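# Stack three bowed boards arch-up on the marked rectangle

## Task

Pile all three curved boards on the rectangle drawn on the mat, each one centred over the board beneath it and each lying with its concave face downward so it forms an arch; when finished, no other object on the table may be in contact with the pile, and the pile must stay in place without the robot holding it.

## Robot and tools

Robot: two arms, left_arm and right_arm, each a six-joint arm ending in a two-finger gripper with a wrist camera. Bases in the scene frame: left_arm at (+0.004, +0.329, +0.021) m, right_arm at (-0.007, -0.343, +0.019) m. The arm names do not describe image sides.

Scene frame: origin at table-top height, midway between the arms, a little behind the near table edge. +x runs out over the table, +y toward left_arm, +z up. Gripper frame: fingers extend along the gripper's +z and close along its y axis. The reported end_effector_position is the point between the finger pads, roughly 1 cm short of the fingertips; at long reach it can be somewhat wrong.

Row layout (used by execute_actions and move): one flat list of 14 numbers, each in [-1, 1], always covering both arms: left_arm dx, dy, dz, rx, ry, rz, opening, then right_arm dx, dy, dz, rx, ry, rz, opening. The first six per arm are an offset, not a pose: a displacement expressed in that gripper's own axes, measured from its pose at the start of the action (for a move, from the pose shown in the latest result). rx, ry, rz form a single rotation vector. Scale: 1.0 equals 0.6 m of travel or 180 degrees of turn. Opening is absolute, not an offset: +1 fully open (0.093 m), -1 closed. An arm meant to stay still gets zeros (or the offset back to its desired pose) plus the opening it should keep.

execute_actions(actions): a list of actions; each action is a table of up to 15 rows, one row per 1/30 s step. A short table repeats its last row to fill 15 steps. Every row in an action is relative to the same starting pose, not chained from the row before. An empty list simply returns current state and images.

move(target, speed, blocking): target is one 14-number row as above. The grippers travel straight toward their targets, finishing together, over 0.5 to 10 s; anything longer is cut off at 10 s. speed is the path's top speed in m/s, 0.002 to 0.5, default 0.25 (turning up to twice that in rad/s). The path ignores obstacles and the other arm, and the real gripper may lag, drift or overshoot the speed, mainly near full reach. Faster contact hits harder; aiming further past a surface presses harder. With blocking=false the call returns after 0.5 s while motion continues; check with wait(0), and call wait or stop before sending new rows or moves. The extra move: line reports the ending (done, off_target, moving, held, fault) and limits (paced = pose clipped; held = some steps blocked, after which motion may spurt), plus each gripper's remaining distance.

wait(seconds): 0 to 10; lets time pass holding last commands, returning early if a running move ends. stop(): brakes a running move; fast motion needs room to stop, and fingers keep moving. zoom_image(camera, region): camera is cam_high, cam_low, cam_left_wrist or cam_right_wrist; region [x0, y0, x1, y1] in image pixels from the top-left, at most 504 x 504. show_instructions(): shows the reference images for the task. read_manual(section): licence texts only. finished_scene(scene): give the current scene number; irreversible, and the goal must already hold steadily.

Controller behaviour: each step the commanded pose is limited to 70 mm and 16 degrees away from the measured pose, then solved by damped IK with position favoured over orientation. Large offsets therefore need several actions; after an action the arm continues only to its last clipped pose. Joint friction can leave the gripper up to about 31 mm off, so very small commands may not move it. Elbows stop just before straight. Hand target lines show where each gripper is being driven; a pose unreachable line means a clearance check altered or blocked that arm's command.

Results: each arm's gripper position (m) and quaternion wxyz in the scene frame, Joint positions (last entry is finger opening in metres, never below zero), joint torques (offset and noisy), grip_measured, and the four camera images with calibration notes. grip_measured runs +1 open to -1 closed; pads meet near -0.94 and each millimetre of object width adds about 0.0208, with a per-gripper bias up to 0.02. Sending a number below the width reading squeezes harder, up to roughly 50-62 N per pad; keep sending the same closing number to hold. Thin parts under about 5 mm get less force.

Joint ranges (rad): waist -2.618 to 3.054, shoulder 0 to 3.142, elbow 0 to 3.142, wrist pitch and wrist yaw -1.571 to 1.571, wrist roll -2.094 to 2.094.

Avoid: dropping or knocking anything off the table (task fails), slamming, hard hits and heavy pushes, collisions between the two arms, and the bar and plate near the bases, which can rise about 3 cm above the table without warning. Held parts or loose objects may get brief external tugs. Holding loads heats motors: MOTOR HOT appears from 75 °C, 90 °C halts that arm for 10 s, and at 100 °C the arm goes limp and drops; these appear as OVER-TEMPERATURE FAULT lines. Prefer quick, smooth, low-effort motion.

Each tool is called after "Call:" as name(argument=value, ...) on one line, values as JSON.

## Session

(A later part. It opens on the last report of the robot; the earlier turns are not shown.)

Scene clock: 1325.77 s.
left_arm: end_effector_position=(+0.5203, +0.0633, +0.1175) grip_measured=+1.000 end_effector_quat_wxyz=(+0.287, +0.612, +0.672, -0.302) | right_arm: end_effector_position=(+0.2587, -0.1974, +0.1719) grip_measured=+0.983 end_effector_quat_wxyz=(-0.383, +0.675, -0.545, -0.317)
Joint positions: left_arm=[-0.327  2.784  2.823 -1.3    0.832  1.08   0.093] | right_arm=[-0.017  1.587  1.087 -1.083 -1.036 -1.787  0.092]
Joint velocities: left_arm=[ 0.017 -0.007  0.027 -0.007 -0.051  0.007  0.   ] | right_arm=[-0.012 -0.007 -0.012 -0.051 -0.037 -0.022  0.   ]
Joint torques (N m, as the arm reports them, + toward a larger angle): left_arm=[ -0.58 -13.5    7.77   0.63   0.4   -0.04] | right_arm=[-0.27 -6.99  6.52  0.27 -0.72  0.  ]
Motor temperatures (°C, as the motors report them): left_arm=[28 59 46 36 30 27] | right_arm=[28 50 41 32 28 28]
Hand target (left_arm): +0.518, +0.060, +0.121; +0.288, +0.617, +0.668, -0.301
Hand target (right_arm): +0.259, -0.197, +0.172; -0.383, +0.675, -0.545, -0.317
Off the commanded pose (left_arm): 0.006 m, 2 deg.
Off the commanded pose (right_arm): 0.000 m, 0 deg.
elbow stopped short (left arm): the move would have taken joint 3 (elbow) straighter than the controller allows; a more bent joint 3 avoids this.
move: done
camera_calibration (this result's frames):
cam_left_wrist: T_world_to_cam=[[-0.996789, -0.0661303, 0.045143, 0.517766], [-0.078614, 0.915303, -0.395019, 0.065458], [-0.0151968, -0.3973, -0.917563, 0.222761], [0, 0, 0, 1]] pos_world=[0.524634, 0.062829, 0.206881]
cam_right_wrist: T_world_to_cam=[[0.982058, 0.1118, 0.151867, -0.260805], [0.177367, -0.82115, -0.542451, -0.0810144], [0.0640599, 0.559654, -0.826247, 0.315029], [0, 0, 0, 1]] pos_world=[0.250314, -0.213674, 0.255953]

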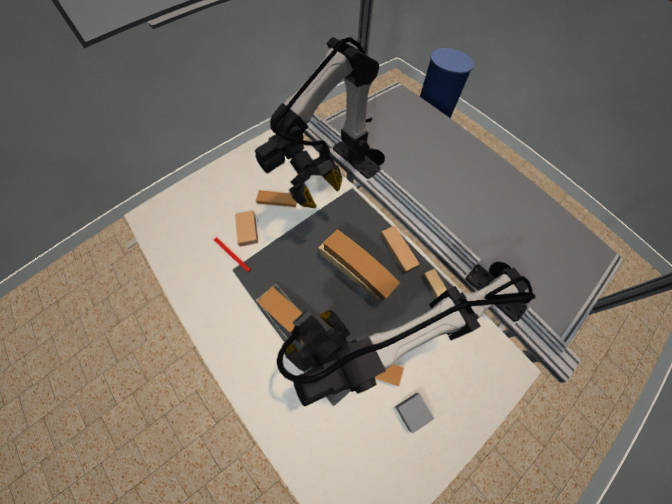

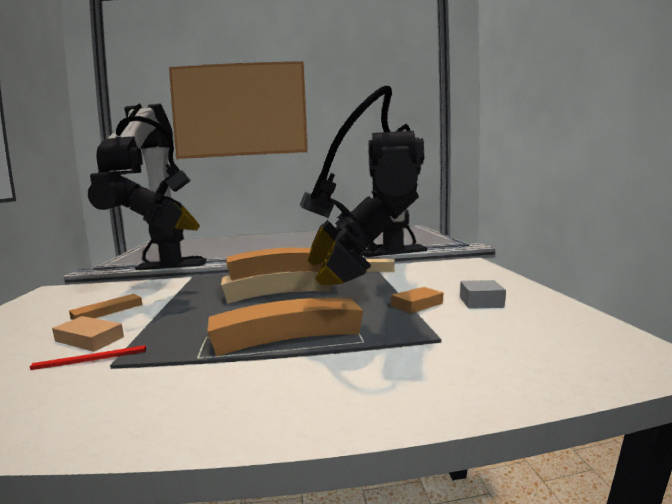

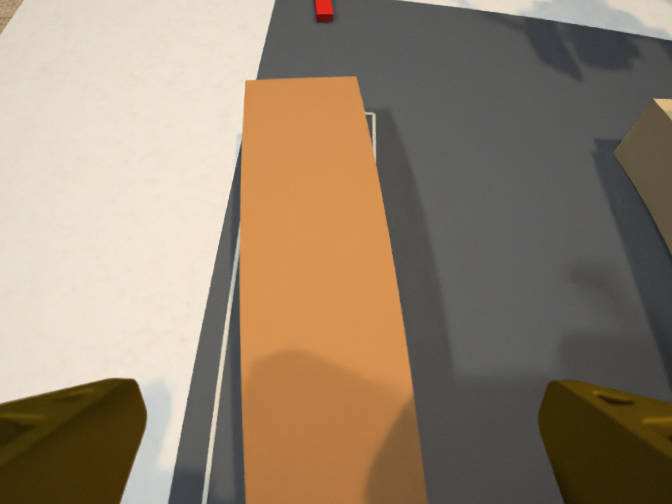

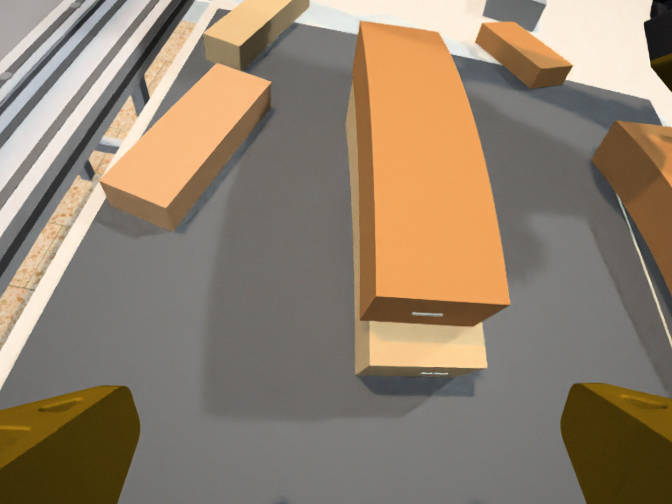

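Call:
move(target=[0.11,0.007,0.097,0,0,0,1,0,0,0,0,0,0,1], speed=0.12)

Call:
move(target=[0,0.02,0.015,0.005,0,0.005,-0.1,0,0,0,0,0,0,1], speed=0.03)

Scene clock: 1329.53 s.
left_arm: end_effector_position=(+0.5162, +0.0656, +0.0225) grip_measured=+1.000 end_effector_quat_wxyz=(+0.277, +0.608, +0.676, -0.311) | right_arm: end_effector_position=(+0.2587, -0.1974, +0.1719) grip_measured=+0.983 end_effector_quat_wxyz=(-0.383, +0.675, -0.545, -0.317)
Joint positions: left_arm=[-0.326  2.724  2.327 -0.894  0.839  1.082  0.093] | right_arm=[-0.017  1.587  1.087 -1.083 -1.036 -1.787  0.092]
Joint velocities: left_arm=[ 0.012 -0.007 -0.002  0.051  0.037  0.022  0.   ] | right_arm=[ 0.007 -0.022 -0.012 -0.037 -0.066  0.022  0.   ]
Joint torques (N m, as the arm reports them, + toward a larger angle): left_arm=[ -0.31 -15.56   4.88   0.88   0.31  -0.18] | right_arm=[-0.12 -6.97  6.6   0.24 -0.69  0.01]
Motor temperatures (°C, as the motors report them): left_arm=[28 62 46 36 29 27] | right_arm=[28 50 41 32 28 28]
Hand target (left_arm): +0.519, +0.062, +0.029; +0.286, +0.612, +0.672, -0.303
Hand target (right_arm): +0.259, -0.197, +0.172; -0.383, +0.675, -0.545, -0.317
Off the commanded pose (left_arm): 0.008 m, 2 deg.
Off the commanded pose (right_arm): 0.000 m, 0 deg.
move: done
camera_calibration (this result's frames):
cam_left_wrist: T_world_to_cam=[[-0.995203, -0.0640762, 0.0739285, 0.516489], [-0.0880381, 0.916125, -0.391107, 0.030193], [-0.0426671, -0.39574, -0.917371, 0.150479], [0, 0, 0, 1]] pos_world=[0.52309, 0.0649844, 0.11167]
cam_right_wrist: T_world_to_cam=[[0.982058, 0.1118, 0.151867, -0.260805], [0.177367, -0.82115, -0.542451, -0.0810144], [0.0640599, 0.559654, -0.826247, 0.315029], [0, 0, 0, 1]] pos_world=[0.250314, -0.213674, 0.255953]

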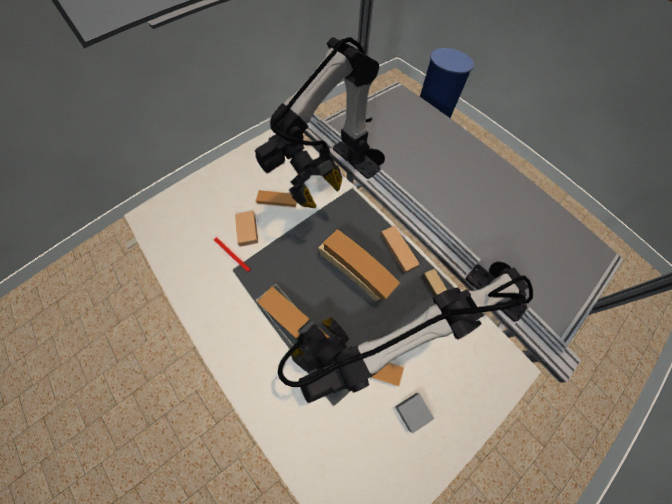

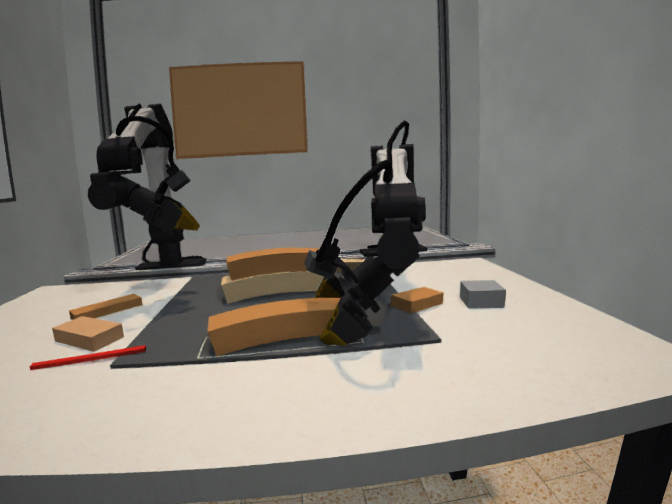

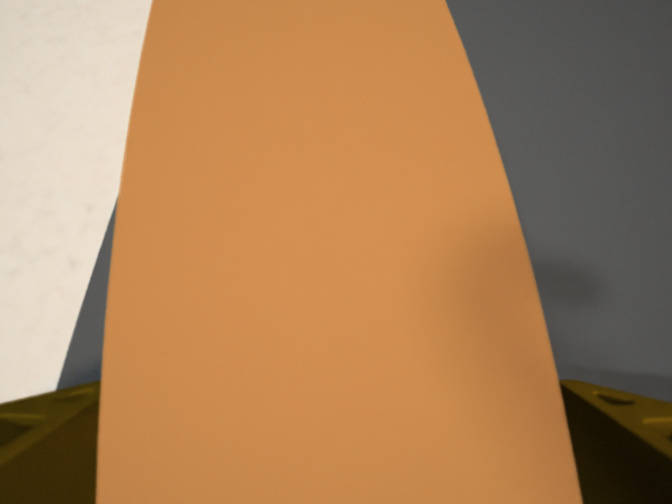

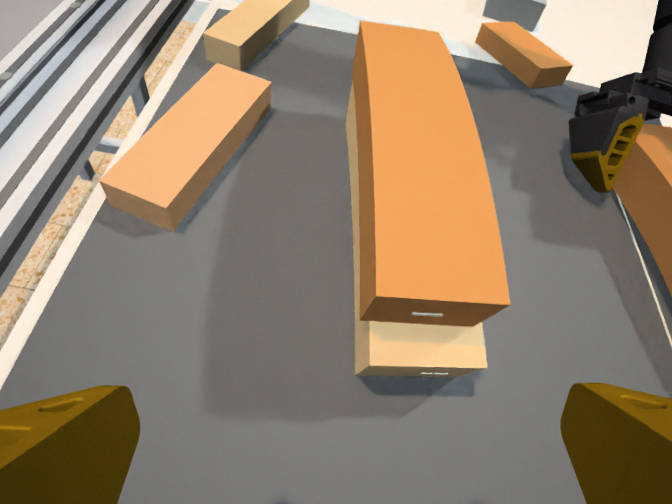

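Scene clock: 1330.33 s.
left_arm: end_effector_position=(+0.5182, +0.0648, +0.0224) grip_measured=+0.212 end_effector_quat_wxyz=(+0.254, +0.601, +0.683, -0.329) | right_arm: end_effector_position=(+0.2587, -0.1974, +0.1719) grip_measured=+0.983 end_effector_quat_wxyz=(-0.383, +0.675, -0.545, -0.317)
Joint positions: left_arm=[-0.324  2.843  2.568 -1.08   0.852  1.09   0.055] | right_arm=[-0.017  1.587  1.087 -1.083 -1.036 -1.787  0.092]
Joint velocities: left_arm=[ 0.007  0.046  0.081 -0.051  0.007  0.081 -0.   ] | right_arm=[ 0.007  0.012 -0.002 -0.022 -0.007 -0.037  0.   ]
Joint torques (N m, as the arm reports them, + toward a larger angle): left_arm=[ -0.52 -12.24   7.84   1.09   0.35   0.08] | right_arm=[-0.29 -7.12  6.58  0.25 -0.73  0.01]
Motor temperatures (°C, as the motors report them): left_arm=[28 62 46 36 29 27] | right_arm=[28 50 41 32 28 28]
Hand target (left_arm): +0.528, +0.060, +0.016; +0.275, +0.616, +0.669, -0.314
Hand target (right_arm): +0.259, -0.197, +0.172; -0.383, +0.675, -0.545, -0.317
Off the commanded pose (left_arm): 0.013 m, 4 deg.
Off the commanded pose (right_arm): 0.000 m, 0 deg.
move: off_target (left_arm)
camera_calibration (this result's frames):
cam_left_wrist: T_world_to_cam=[[-0.989301, -0.059342, 0.133278, 0.513768], [-0.106573, 0.917826, -0.382411, 0.040373], [-0.0996329, -0.392524, -0.91433, 0.179468], [0, 0, 0, 1]] pos_world=[0.530454, 0.0638779, 0.111058]
cam_right_wrist: T_world_to_cam=[[0.982058, 0.1118, 0.151867, -0.260805], [0.177367, -0.82115, -0.542451, -0.0810144], [0.0640599, 0.559654, -0.826247, 0.315029], [0, 0, 0, 1]] pos_world=[0.250314, -0.213674, 0.255953]

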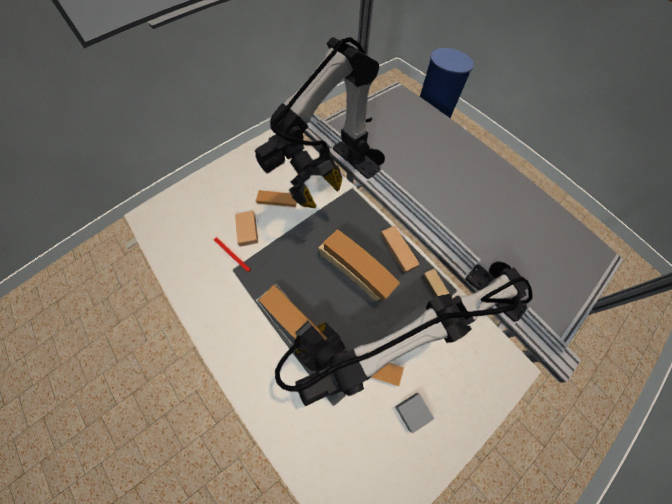

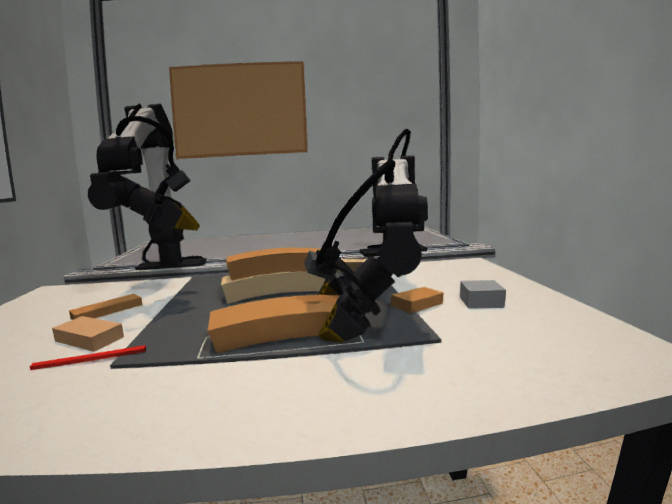

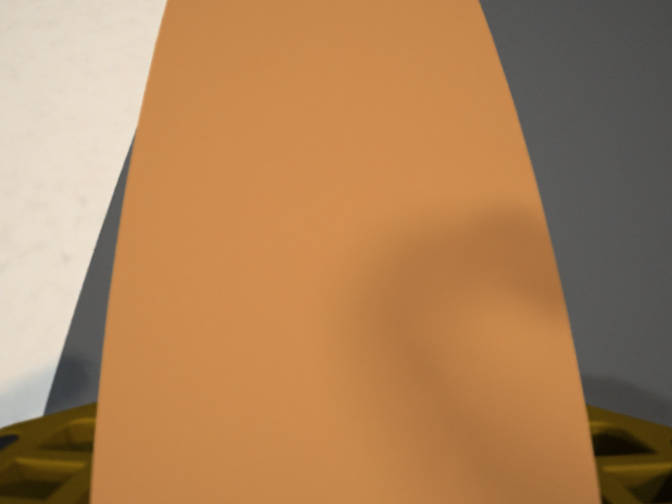

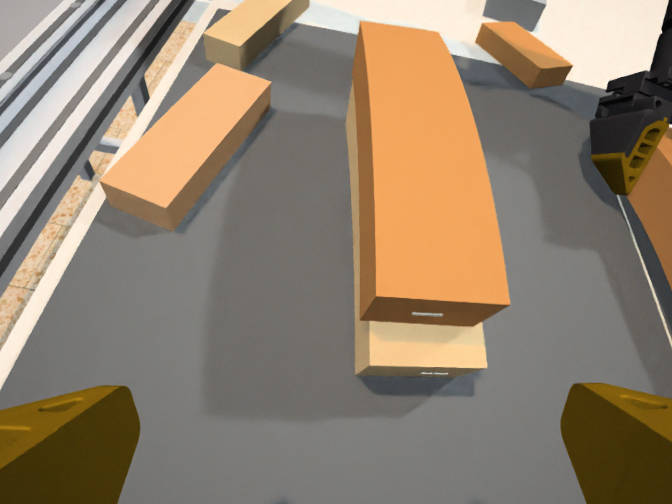

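Call:
move(target=[-0.067,0.03,-0.025,-0.03,-0.02,0.03,-0.1,0,0,0,0,0,0,1], speed=0.05)

Call:
zoom_image(camera="cam_low", region=[150, 240, 410, 410])

Scene clock: 1336.43 s.
left_arm: end_effector_position=(+0.5244, +0.0624, +0.0262) grip_measured=+0.212 end_effector_quat_wxyz=(+0.265, +0.603, +0.682, -0.318) | right_arm: end_effector_position=(+0.2587, -0.1974, +0.1719) grip_measured=+0.983 end_effector_quat_wxyz=(-0.383, +0.675, -0.545, -0.317)
Joint positions: left_arm=[-0.328  2.838  2.572 -1.051  0.84   1.076  0.055] | right_arm=[-0.017  1.587  1.087 -1.083 -1.036 -1.787  0.092]
Joint velocities: left_arm=[ 0.002 -0.002  0.012 -0.007 -0.037  0.022  0.   ] | right_arm=[ 0.002  0.007 -0.007 -0.007  0.066 -0.066 -0.   ]
Joint torques (N m, as the arm reports them, + toward a larger angle): left_arm=[ -0.3  -17.45   6.92   1.26   0.69  -0.31] | right_arm=[-0.14 -7.23  6.59  0.18 -0.68 -0.02]
Motor temperatures (°C, as the motors report them): left_arm=[28 66 46 37 29 27] | right_arm=[28 49 41 32 28 28]
Hand target (left_arm): +0.540, +0.053, +0.061; +0.315, +0.611, +0.659, -0.304
Hand target (right_arm): +0.259, -0.197, +0.172; -0.383, +0.675, -0.545, -0.317
Off the commanded pose (left_arm): 0.040 m, 7 deg.
Off the commanded pose (right_arm): 0.000 m, 0 deg.
move: off_target (left_arm)
camera_calibration (this result's frames):
cam_left_wrist: T_world_to_cam=[[-0.99228, -0.067635, 0.103953, 0.522004], [-0.102701, 0.917999, -0.383053, 0.0426798], [-0.0695214, -0.390772, -0.917858, 0.166771], [0, 0, 0, 1]] pos_world=[0.533951, 0.061295, 0.115156]
cam_right_wrist: T_world_to_cam=[[0.982058, 0.1118, 0.151867, -0.260805], [0.177367, -0.82115, -0.542451, -0.0810144], [0.0640599, 0.559654, -0.826247, 0.315029], [0, 0, 0, 1]] pos_world=[0.250314, -0.213674, 0.255953]

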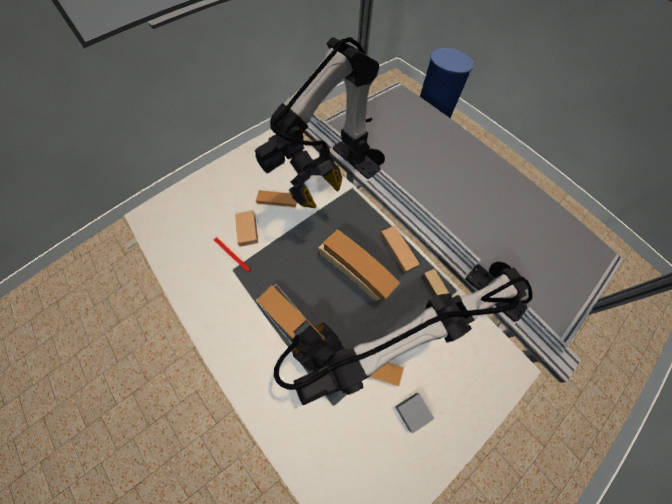

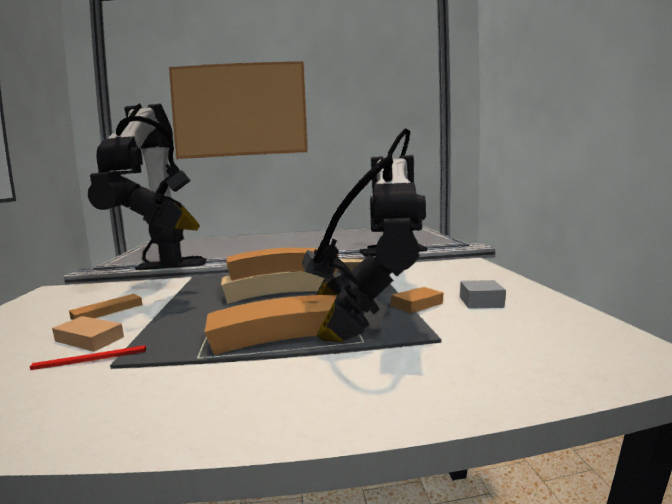

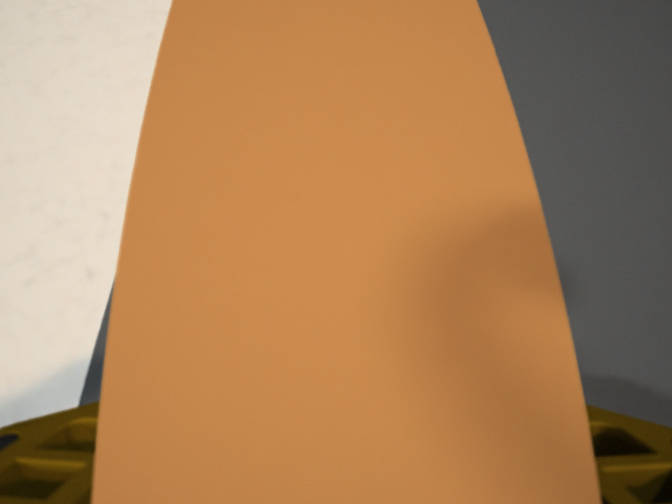

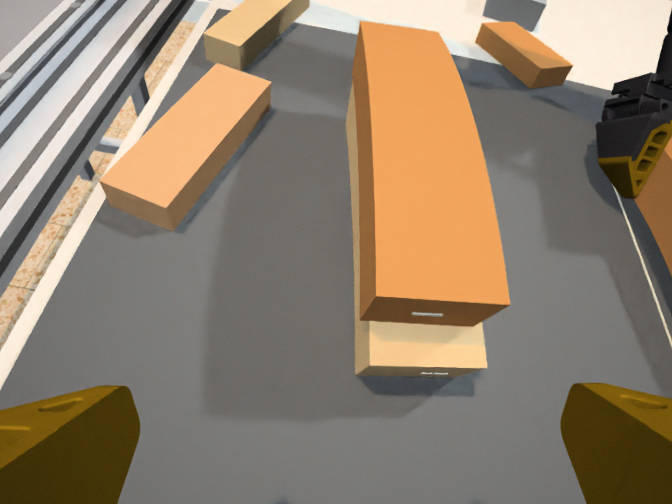

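Region (150, 240, 410, 410) of cam_low's 672x504 image, scaled by 1.938, with more detail than that image has; it fills the top 330 rows of this view, and the rest is white.

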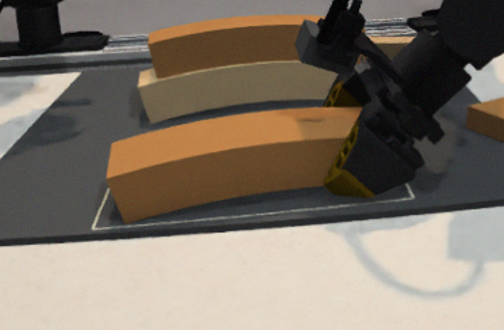

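Release and go to above A to look.

Call:
move(target=[0,0,0,0,0,0,1,0,0,0,0,0,0,1])

Call:
move(target=[-0.13,-0.03,-0.11,-0.015,0,0.015,1,0,0,0,0,0,0,1], speed=0.15)

Call:
move(target=[-0.05,-0.4,-0.05,0,0,0,1,0,0,0,0,0,0,1])

Call:
zoom_image(camera="cam_high", region=[200, 230, 420, 410])

Call:
zoom_image(camera="cam_low", region=[150, 240, 410, 410])

Scene clock: 1340.20 s.
left_arm: end_effector_position=(+0.5244, +0.0624, +0.0254) grip_measured=+1.000 end_effector_quat_wxyz=(+0.264, +0.603, +0.682, -0.317) | right_arm: end_effector_position=(+0.2587, -0.1974, +0.1719) grip_measured=+0.983 end_effector_quat_wxyz=(-0.383, +0.675, -0.545, -0.317)
Joint positions: left_arm=[-0.328  2.839  2.572 -1.05   0.838  1.075  0.093] | right_arm=[-0.017  1.587  1.087 -1.083 -1.036 -1.787  0.092]
Joint velocities: left_arm=[-0.007 -0.002 -0.012  0.037 -0.066 -0.022  0.   ] | right_arm=[ 0.027 -0.007 -0.012 -0.051 -0.007 -0.022 -0.   ]
Joint torques (N m, as the arm reports them, + toward a larger angle): left_arm=[  0.   -14.26   6.25   0.65   0.39  -0.05] | right_arm=[-0.02 -7.11  6.47  0.29 -0.73  0.03]
Motor temperatures (°C, as the motors report them): left_arm=[28 70 46 37 29 27] | right_arm=[28 49 41 32 28 28]
Hand target (left_arm): +0.524, +0.062, +0.026; +0.265, +0.603, +0.682, -0.318
Hand target (right_arm): +0.259, -0.197, +0.172; -0.383, +0.675, -0.545, -0.317
Off the commanded pose (left_arm): 0.001 m, 0 deg.
Off the commanded pose (right_arm): 0.000 m, 0 deg.
move: done
camera_calibration (this result's frames):
cam_left_wrist: T_world_to_cam=[[-0.992189, -0.0684385, 0.104293, 0.522113], [-0.103443, 0.918662, -0.381261, 0.0426661], [-0.0697173, -0.389071, -0.918566, 0.16603], [0, 0, 0, 1]] pos_world=[0.534024, 0.0611344, 0.114324]
cam_right_wrist: T_world_to_cam=[[0.982058, 0.1118, 0.151867, -0.260805], [0.177367, -0.82115, -0.542451, -0.0810144], [0.0640599, 0.559654, -0.826247, 0.315029], [0, 0, 0, 1]] pos_world=[0.250314, -0.213674, 0.255953]

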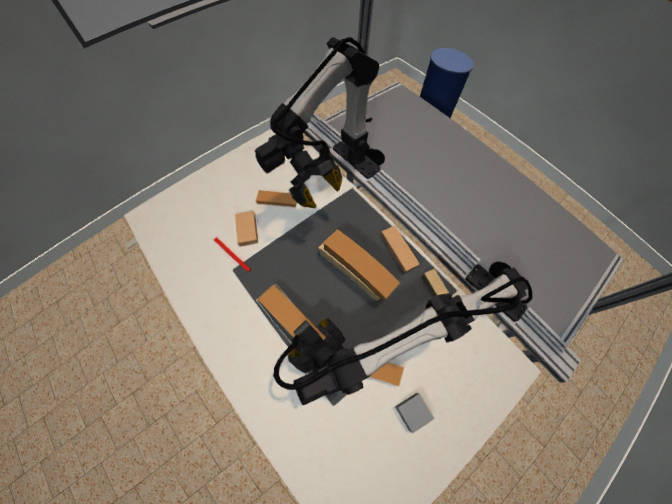

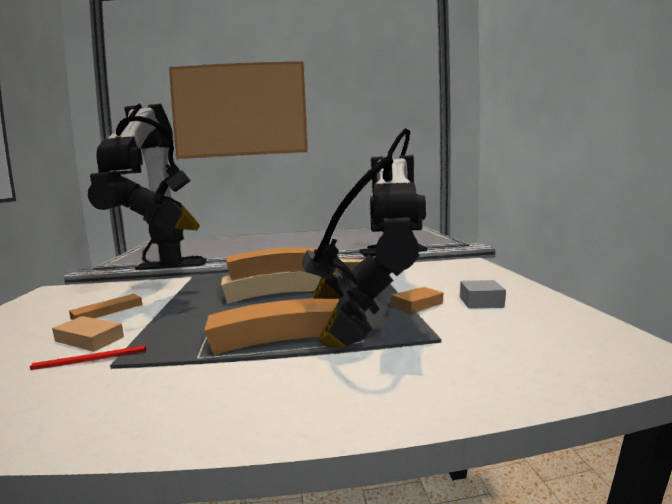

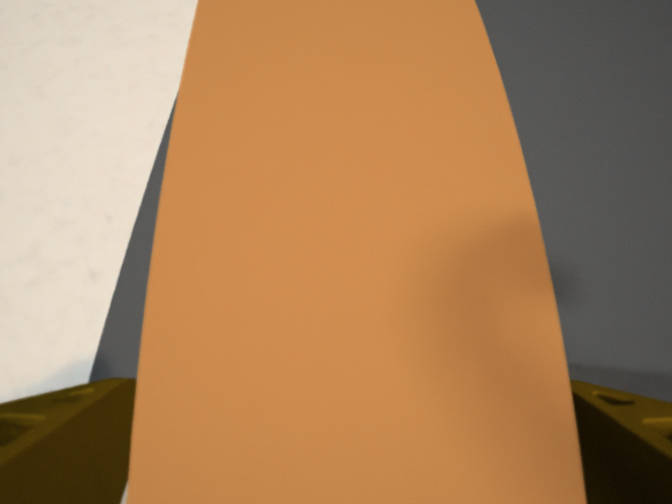

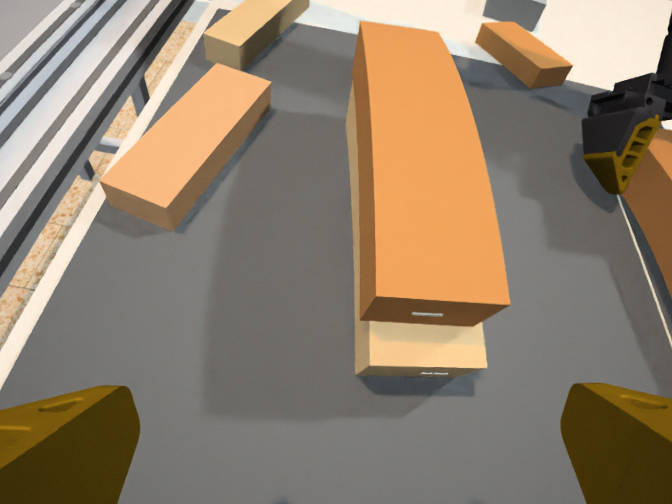

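Scene clock: 1341.50 s.
left_arm: end_effector_position=(+0.5222, +0.0634, +0.1293) grip_measured=+1.000 end_effector_quat_wxyz=(+0.296, +0.610, +0.674, -0.293) | right_arm: end_effector_position=(+0.2587, -0.1974, +0.1719) grip_measured=+0.983 end_effector_quat_wxyz=(-0.383, +0.675, -0.545, -0.317)
Joint positions: left_arm=[-0.328  2.727  2.754 -1.252  0.819  1.059  0.093] | right_arm=[-0.017  1.587  1.087 -1.083 -1.036 -1.787  0.092]
Joint velocities: left_arm=[-0.012  0.081  0.051 -0.11  -0.022 -0.007  0.   ] | right_arm=[-0.002 -0.012 -0.007  0.051  0.022 -0.037 -0.001]
Joint torques (N m, as the arm reports them, + toward a larger angle): left_arm=[ -0.72 -13.16   7.75   0.68   0.32  -0.07] | right_arm=[-0.04 -7.18  6.54  0.24 -0.74  0.03]
Motor temperatures (°C, as the motors report them): left_arm=[28 71 46 37 29 27] | right_arm=[28 49 41 32 28 28]
Hand target (left_arm): +0.519, +0.060, +0.129; +0.289, +0.611, +0.676, -0.293
Hand target (right_arm): +0.259, -0.197, +0.172; -0.383, +0.675, -0.545, -0.317
Off the commanded pose (left_arm): 0.005 m, 1 deg.
Off the commanded pose (right_arm): 0.000 m, 0 deg.
move: done
camera_calibration (this result's frames):
cam_left_wrist: T_world_to_cam=[[-0.996327, -0.0823577, 0.0234583, 0.522718], [-0.0849178, 0.914867, -0.394725, 0.0733774], [0.0110474, -0.395267, -0.9185, 0.219942], [0, 0, 0, 1]] pos_world=[0.524599, 0.062855, 0.218718]
cam_right_wrist: T_world_to_cam=[[0.982058, 0.1118, 0.151867, -0.260805], [0.177367, -0.82115, -0.542451, -0.0810144], [0.0640599, 0.559654, -0.826247, 0.315029], [0, 0, 0, 1]] pos_world=[0.250314, -0.213674, 0.255953]

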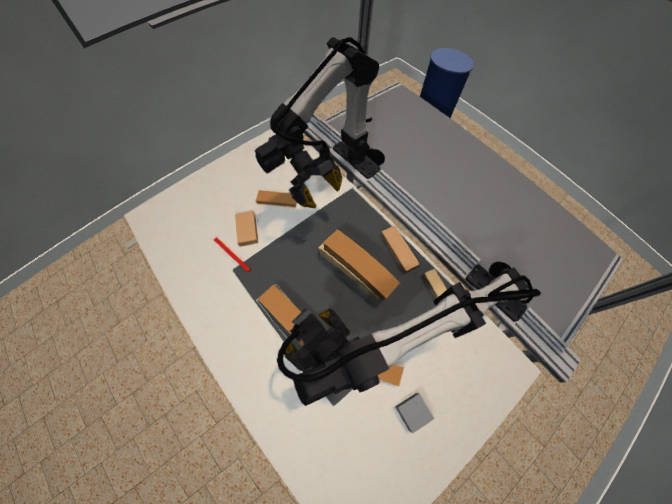

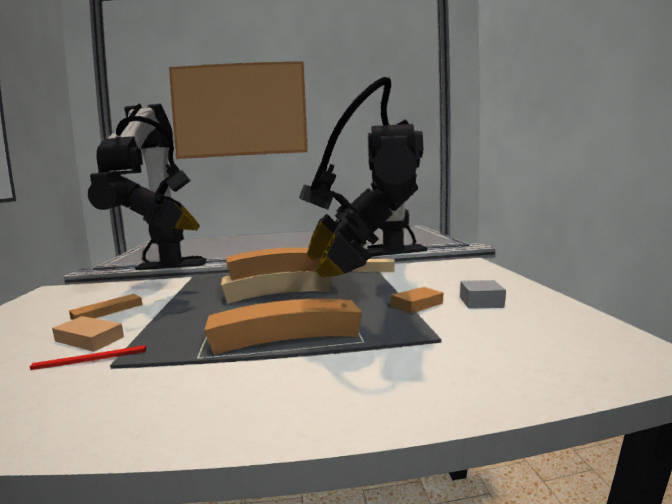

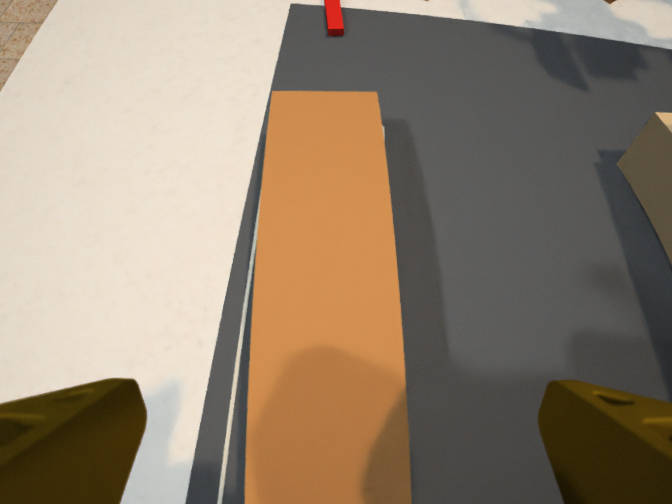

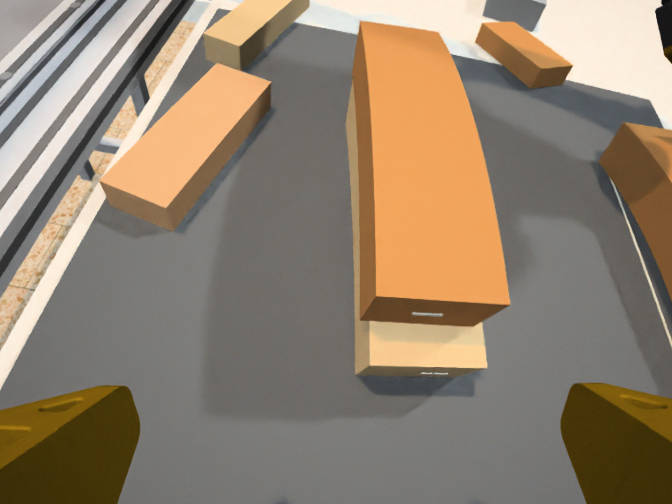

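Scene clock: 1343.17 s.
left_arm: end_effector_position=(+0.2835, +0.0485, +0.1774) grip_measured=+1.000 end_effector_quat_wxyz=(+0.288, +0.610, +0.677, -0.295) | right_arm: end_effector_position=(+0.2587, -0.1974, +0.1719) grip_measured=+0.983 end_effector_quat_wxyz=(-0.383, +0.675, -0.545, -0.317)
Joint positions: left_arm=[-0.568  1.602  1.179 -0.611  0.716  0.762  0.093] | right_arm=[-0.017  1.587  1.087 -1.083 -1.036 -1.787  0.092]
Joint velocities: left_arm=[-0.017  0.007 -0.002  0.007  0.007 -0.022  0.   ] | right_arm=[-0.007  0.002 -0.002 -0.081 -0.11   0.007 -0.   ]
Joint torques (N m, as the arm reports them, + toward a larger angle): left_arm=[-0.6  -7.62  5.51  1.29  0.21 -0.08] | right_arm=[-0.43 -7.07  6.65  0.24 -0.73  0.05]
Motor temperatures (°C, as the motors report them): left_arm=[28 71 46 37 29 27] | right_arm=[28 49 41 32 28 28]
Hand target (left_arm): +0.283, +0.047, +0.178; +0.296, +0.611, +0.674, -0.291
Hand target (right_arm): +0.259, -0.197, +0.172; -0.383, +0.675, -0.545, -0.317
Off the commanded pose (left_arm): 0.003 m, 1 deg.
Off the commanded pose (right_arm): 0.000 m, 0 deg.
move: done
camera_calibration (this result's frames):
cam_left_wrist: T_world_to_cam=[[-0.996054, -0.080061, 0.0382927, 0.279683], [-0.0886471, 0.91805, -0.386427, 0.0852068], [-0.00421688, -0.388297, -0.921525, 0.265342], [0, 0, 0, 1]] pos_world=[0.287252, 0.047199, 0.266735]
cam_right_wrist: T_world_to_cam=[[0.982058, 0.1118, 0.151867, -0.260805], [0.177367, -0.82115, -0.542451, -0.0810144], [0.0640599, 0.559654, -0.826247, 0.315029], [0, 0, 0, 1]] pos_world=[0.250314, -0.213674, 0.255953]

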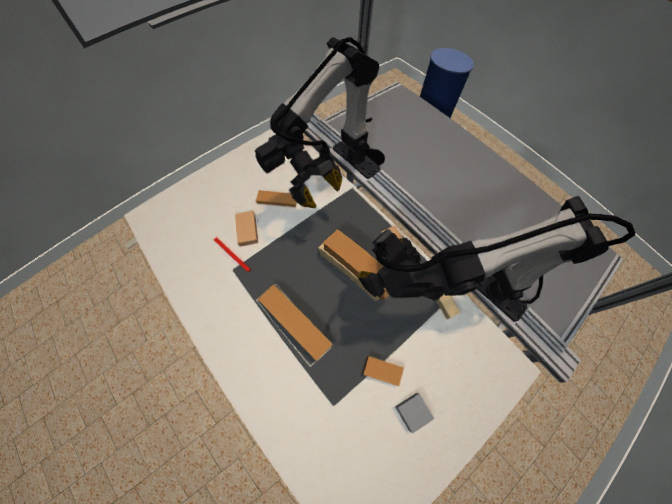

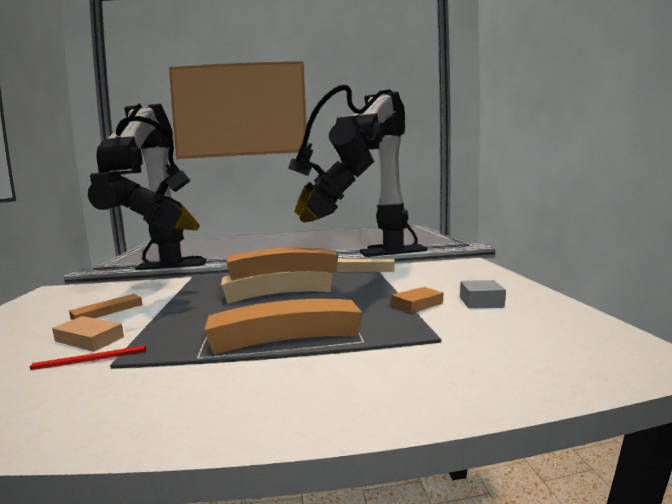

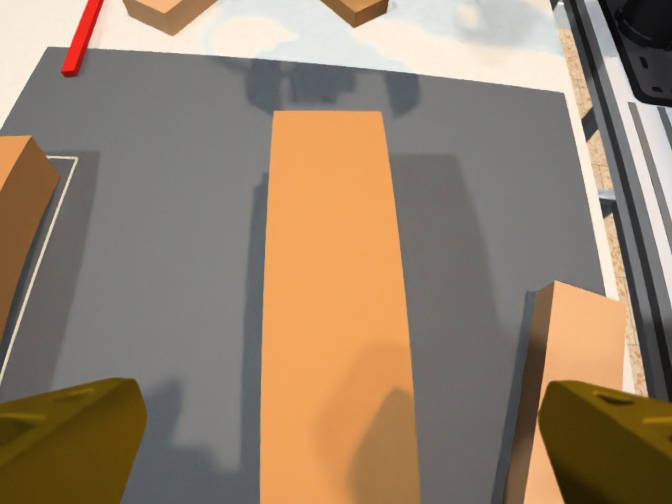

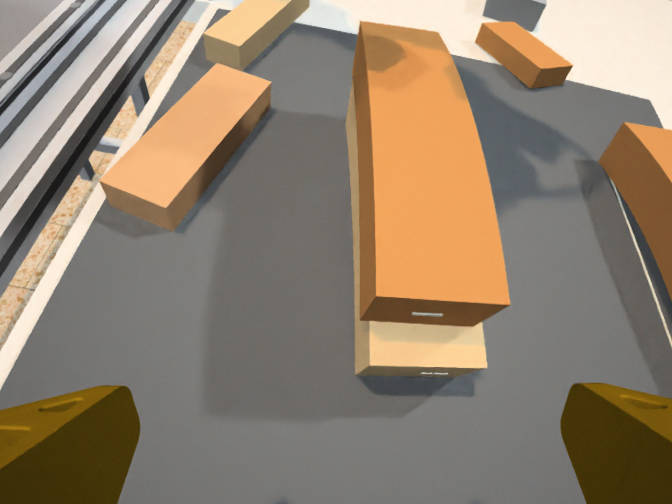

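Region (200, 230, 420, 410) of cam_high's 672x504 image, scaled by 2.291, with more detail than that image has; it fills the top 412 rows of this view, and the rest is white.

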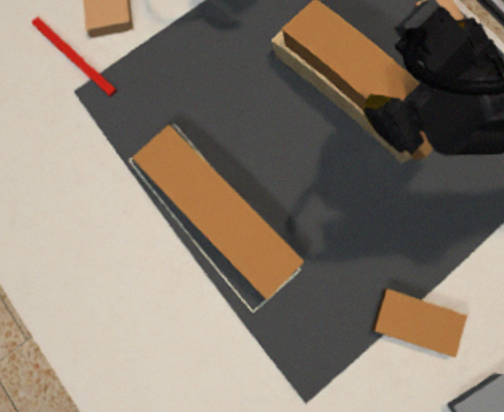

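Region (150, 240, 410, 410) of cam_low's 672x504 image, scaled by 1.938, with more detail than that image has; it fills the top 330 rows of this view, and the rest is white.

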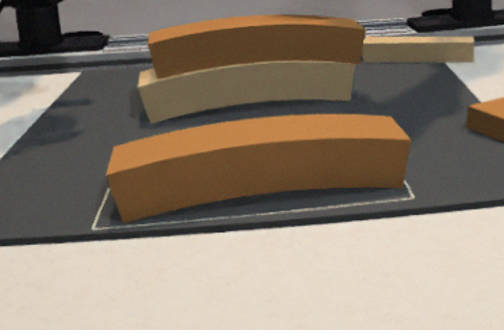

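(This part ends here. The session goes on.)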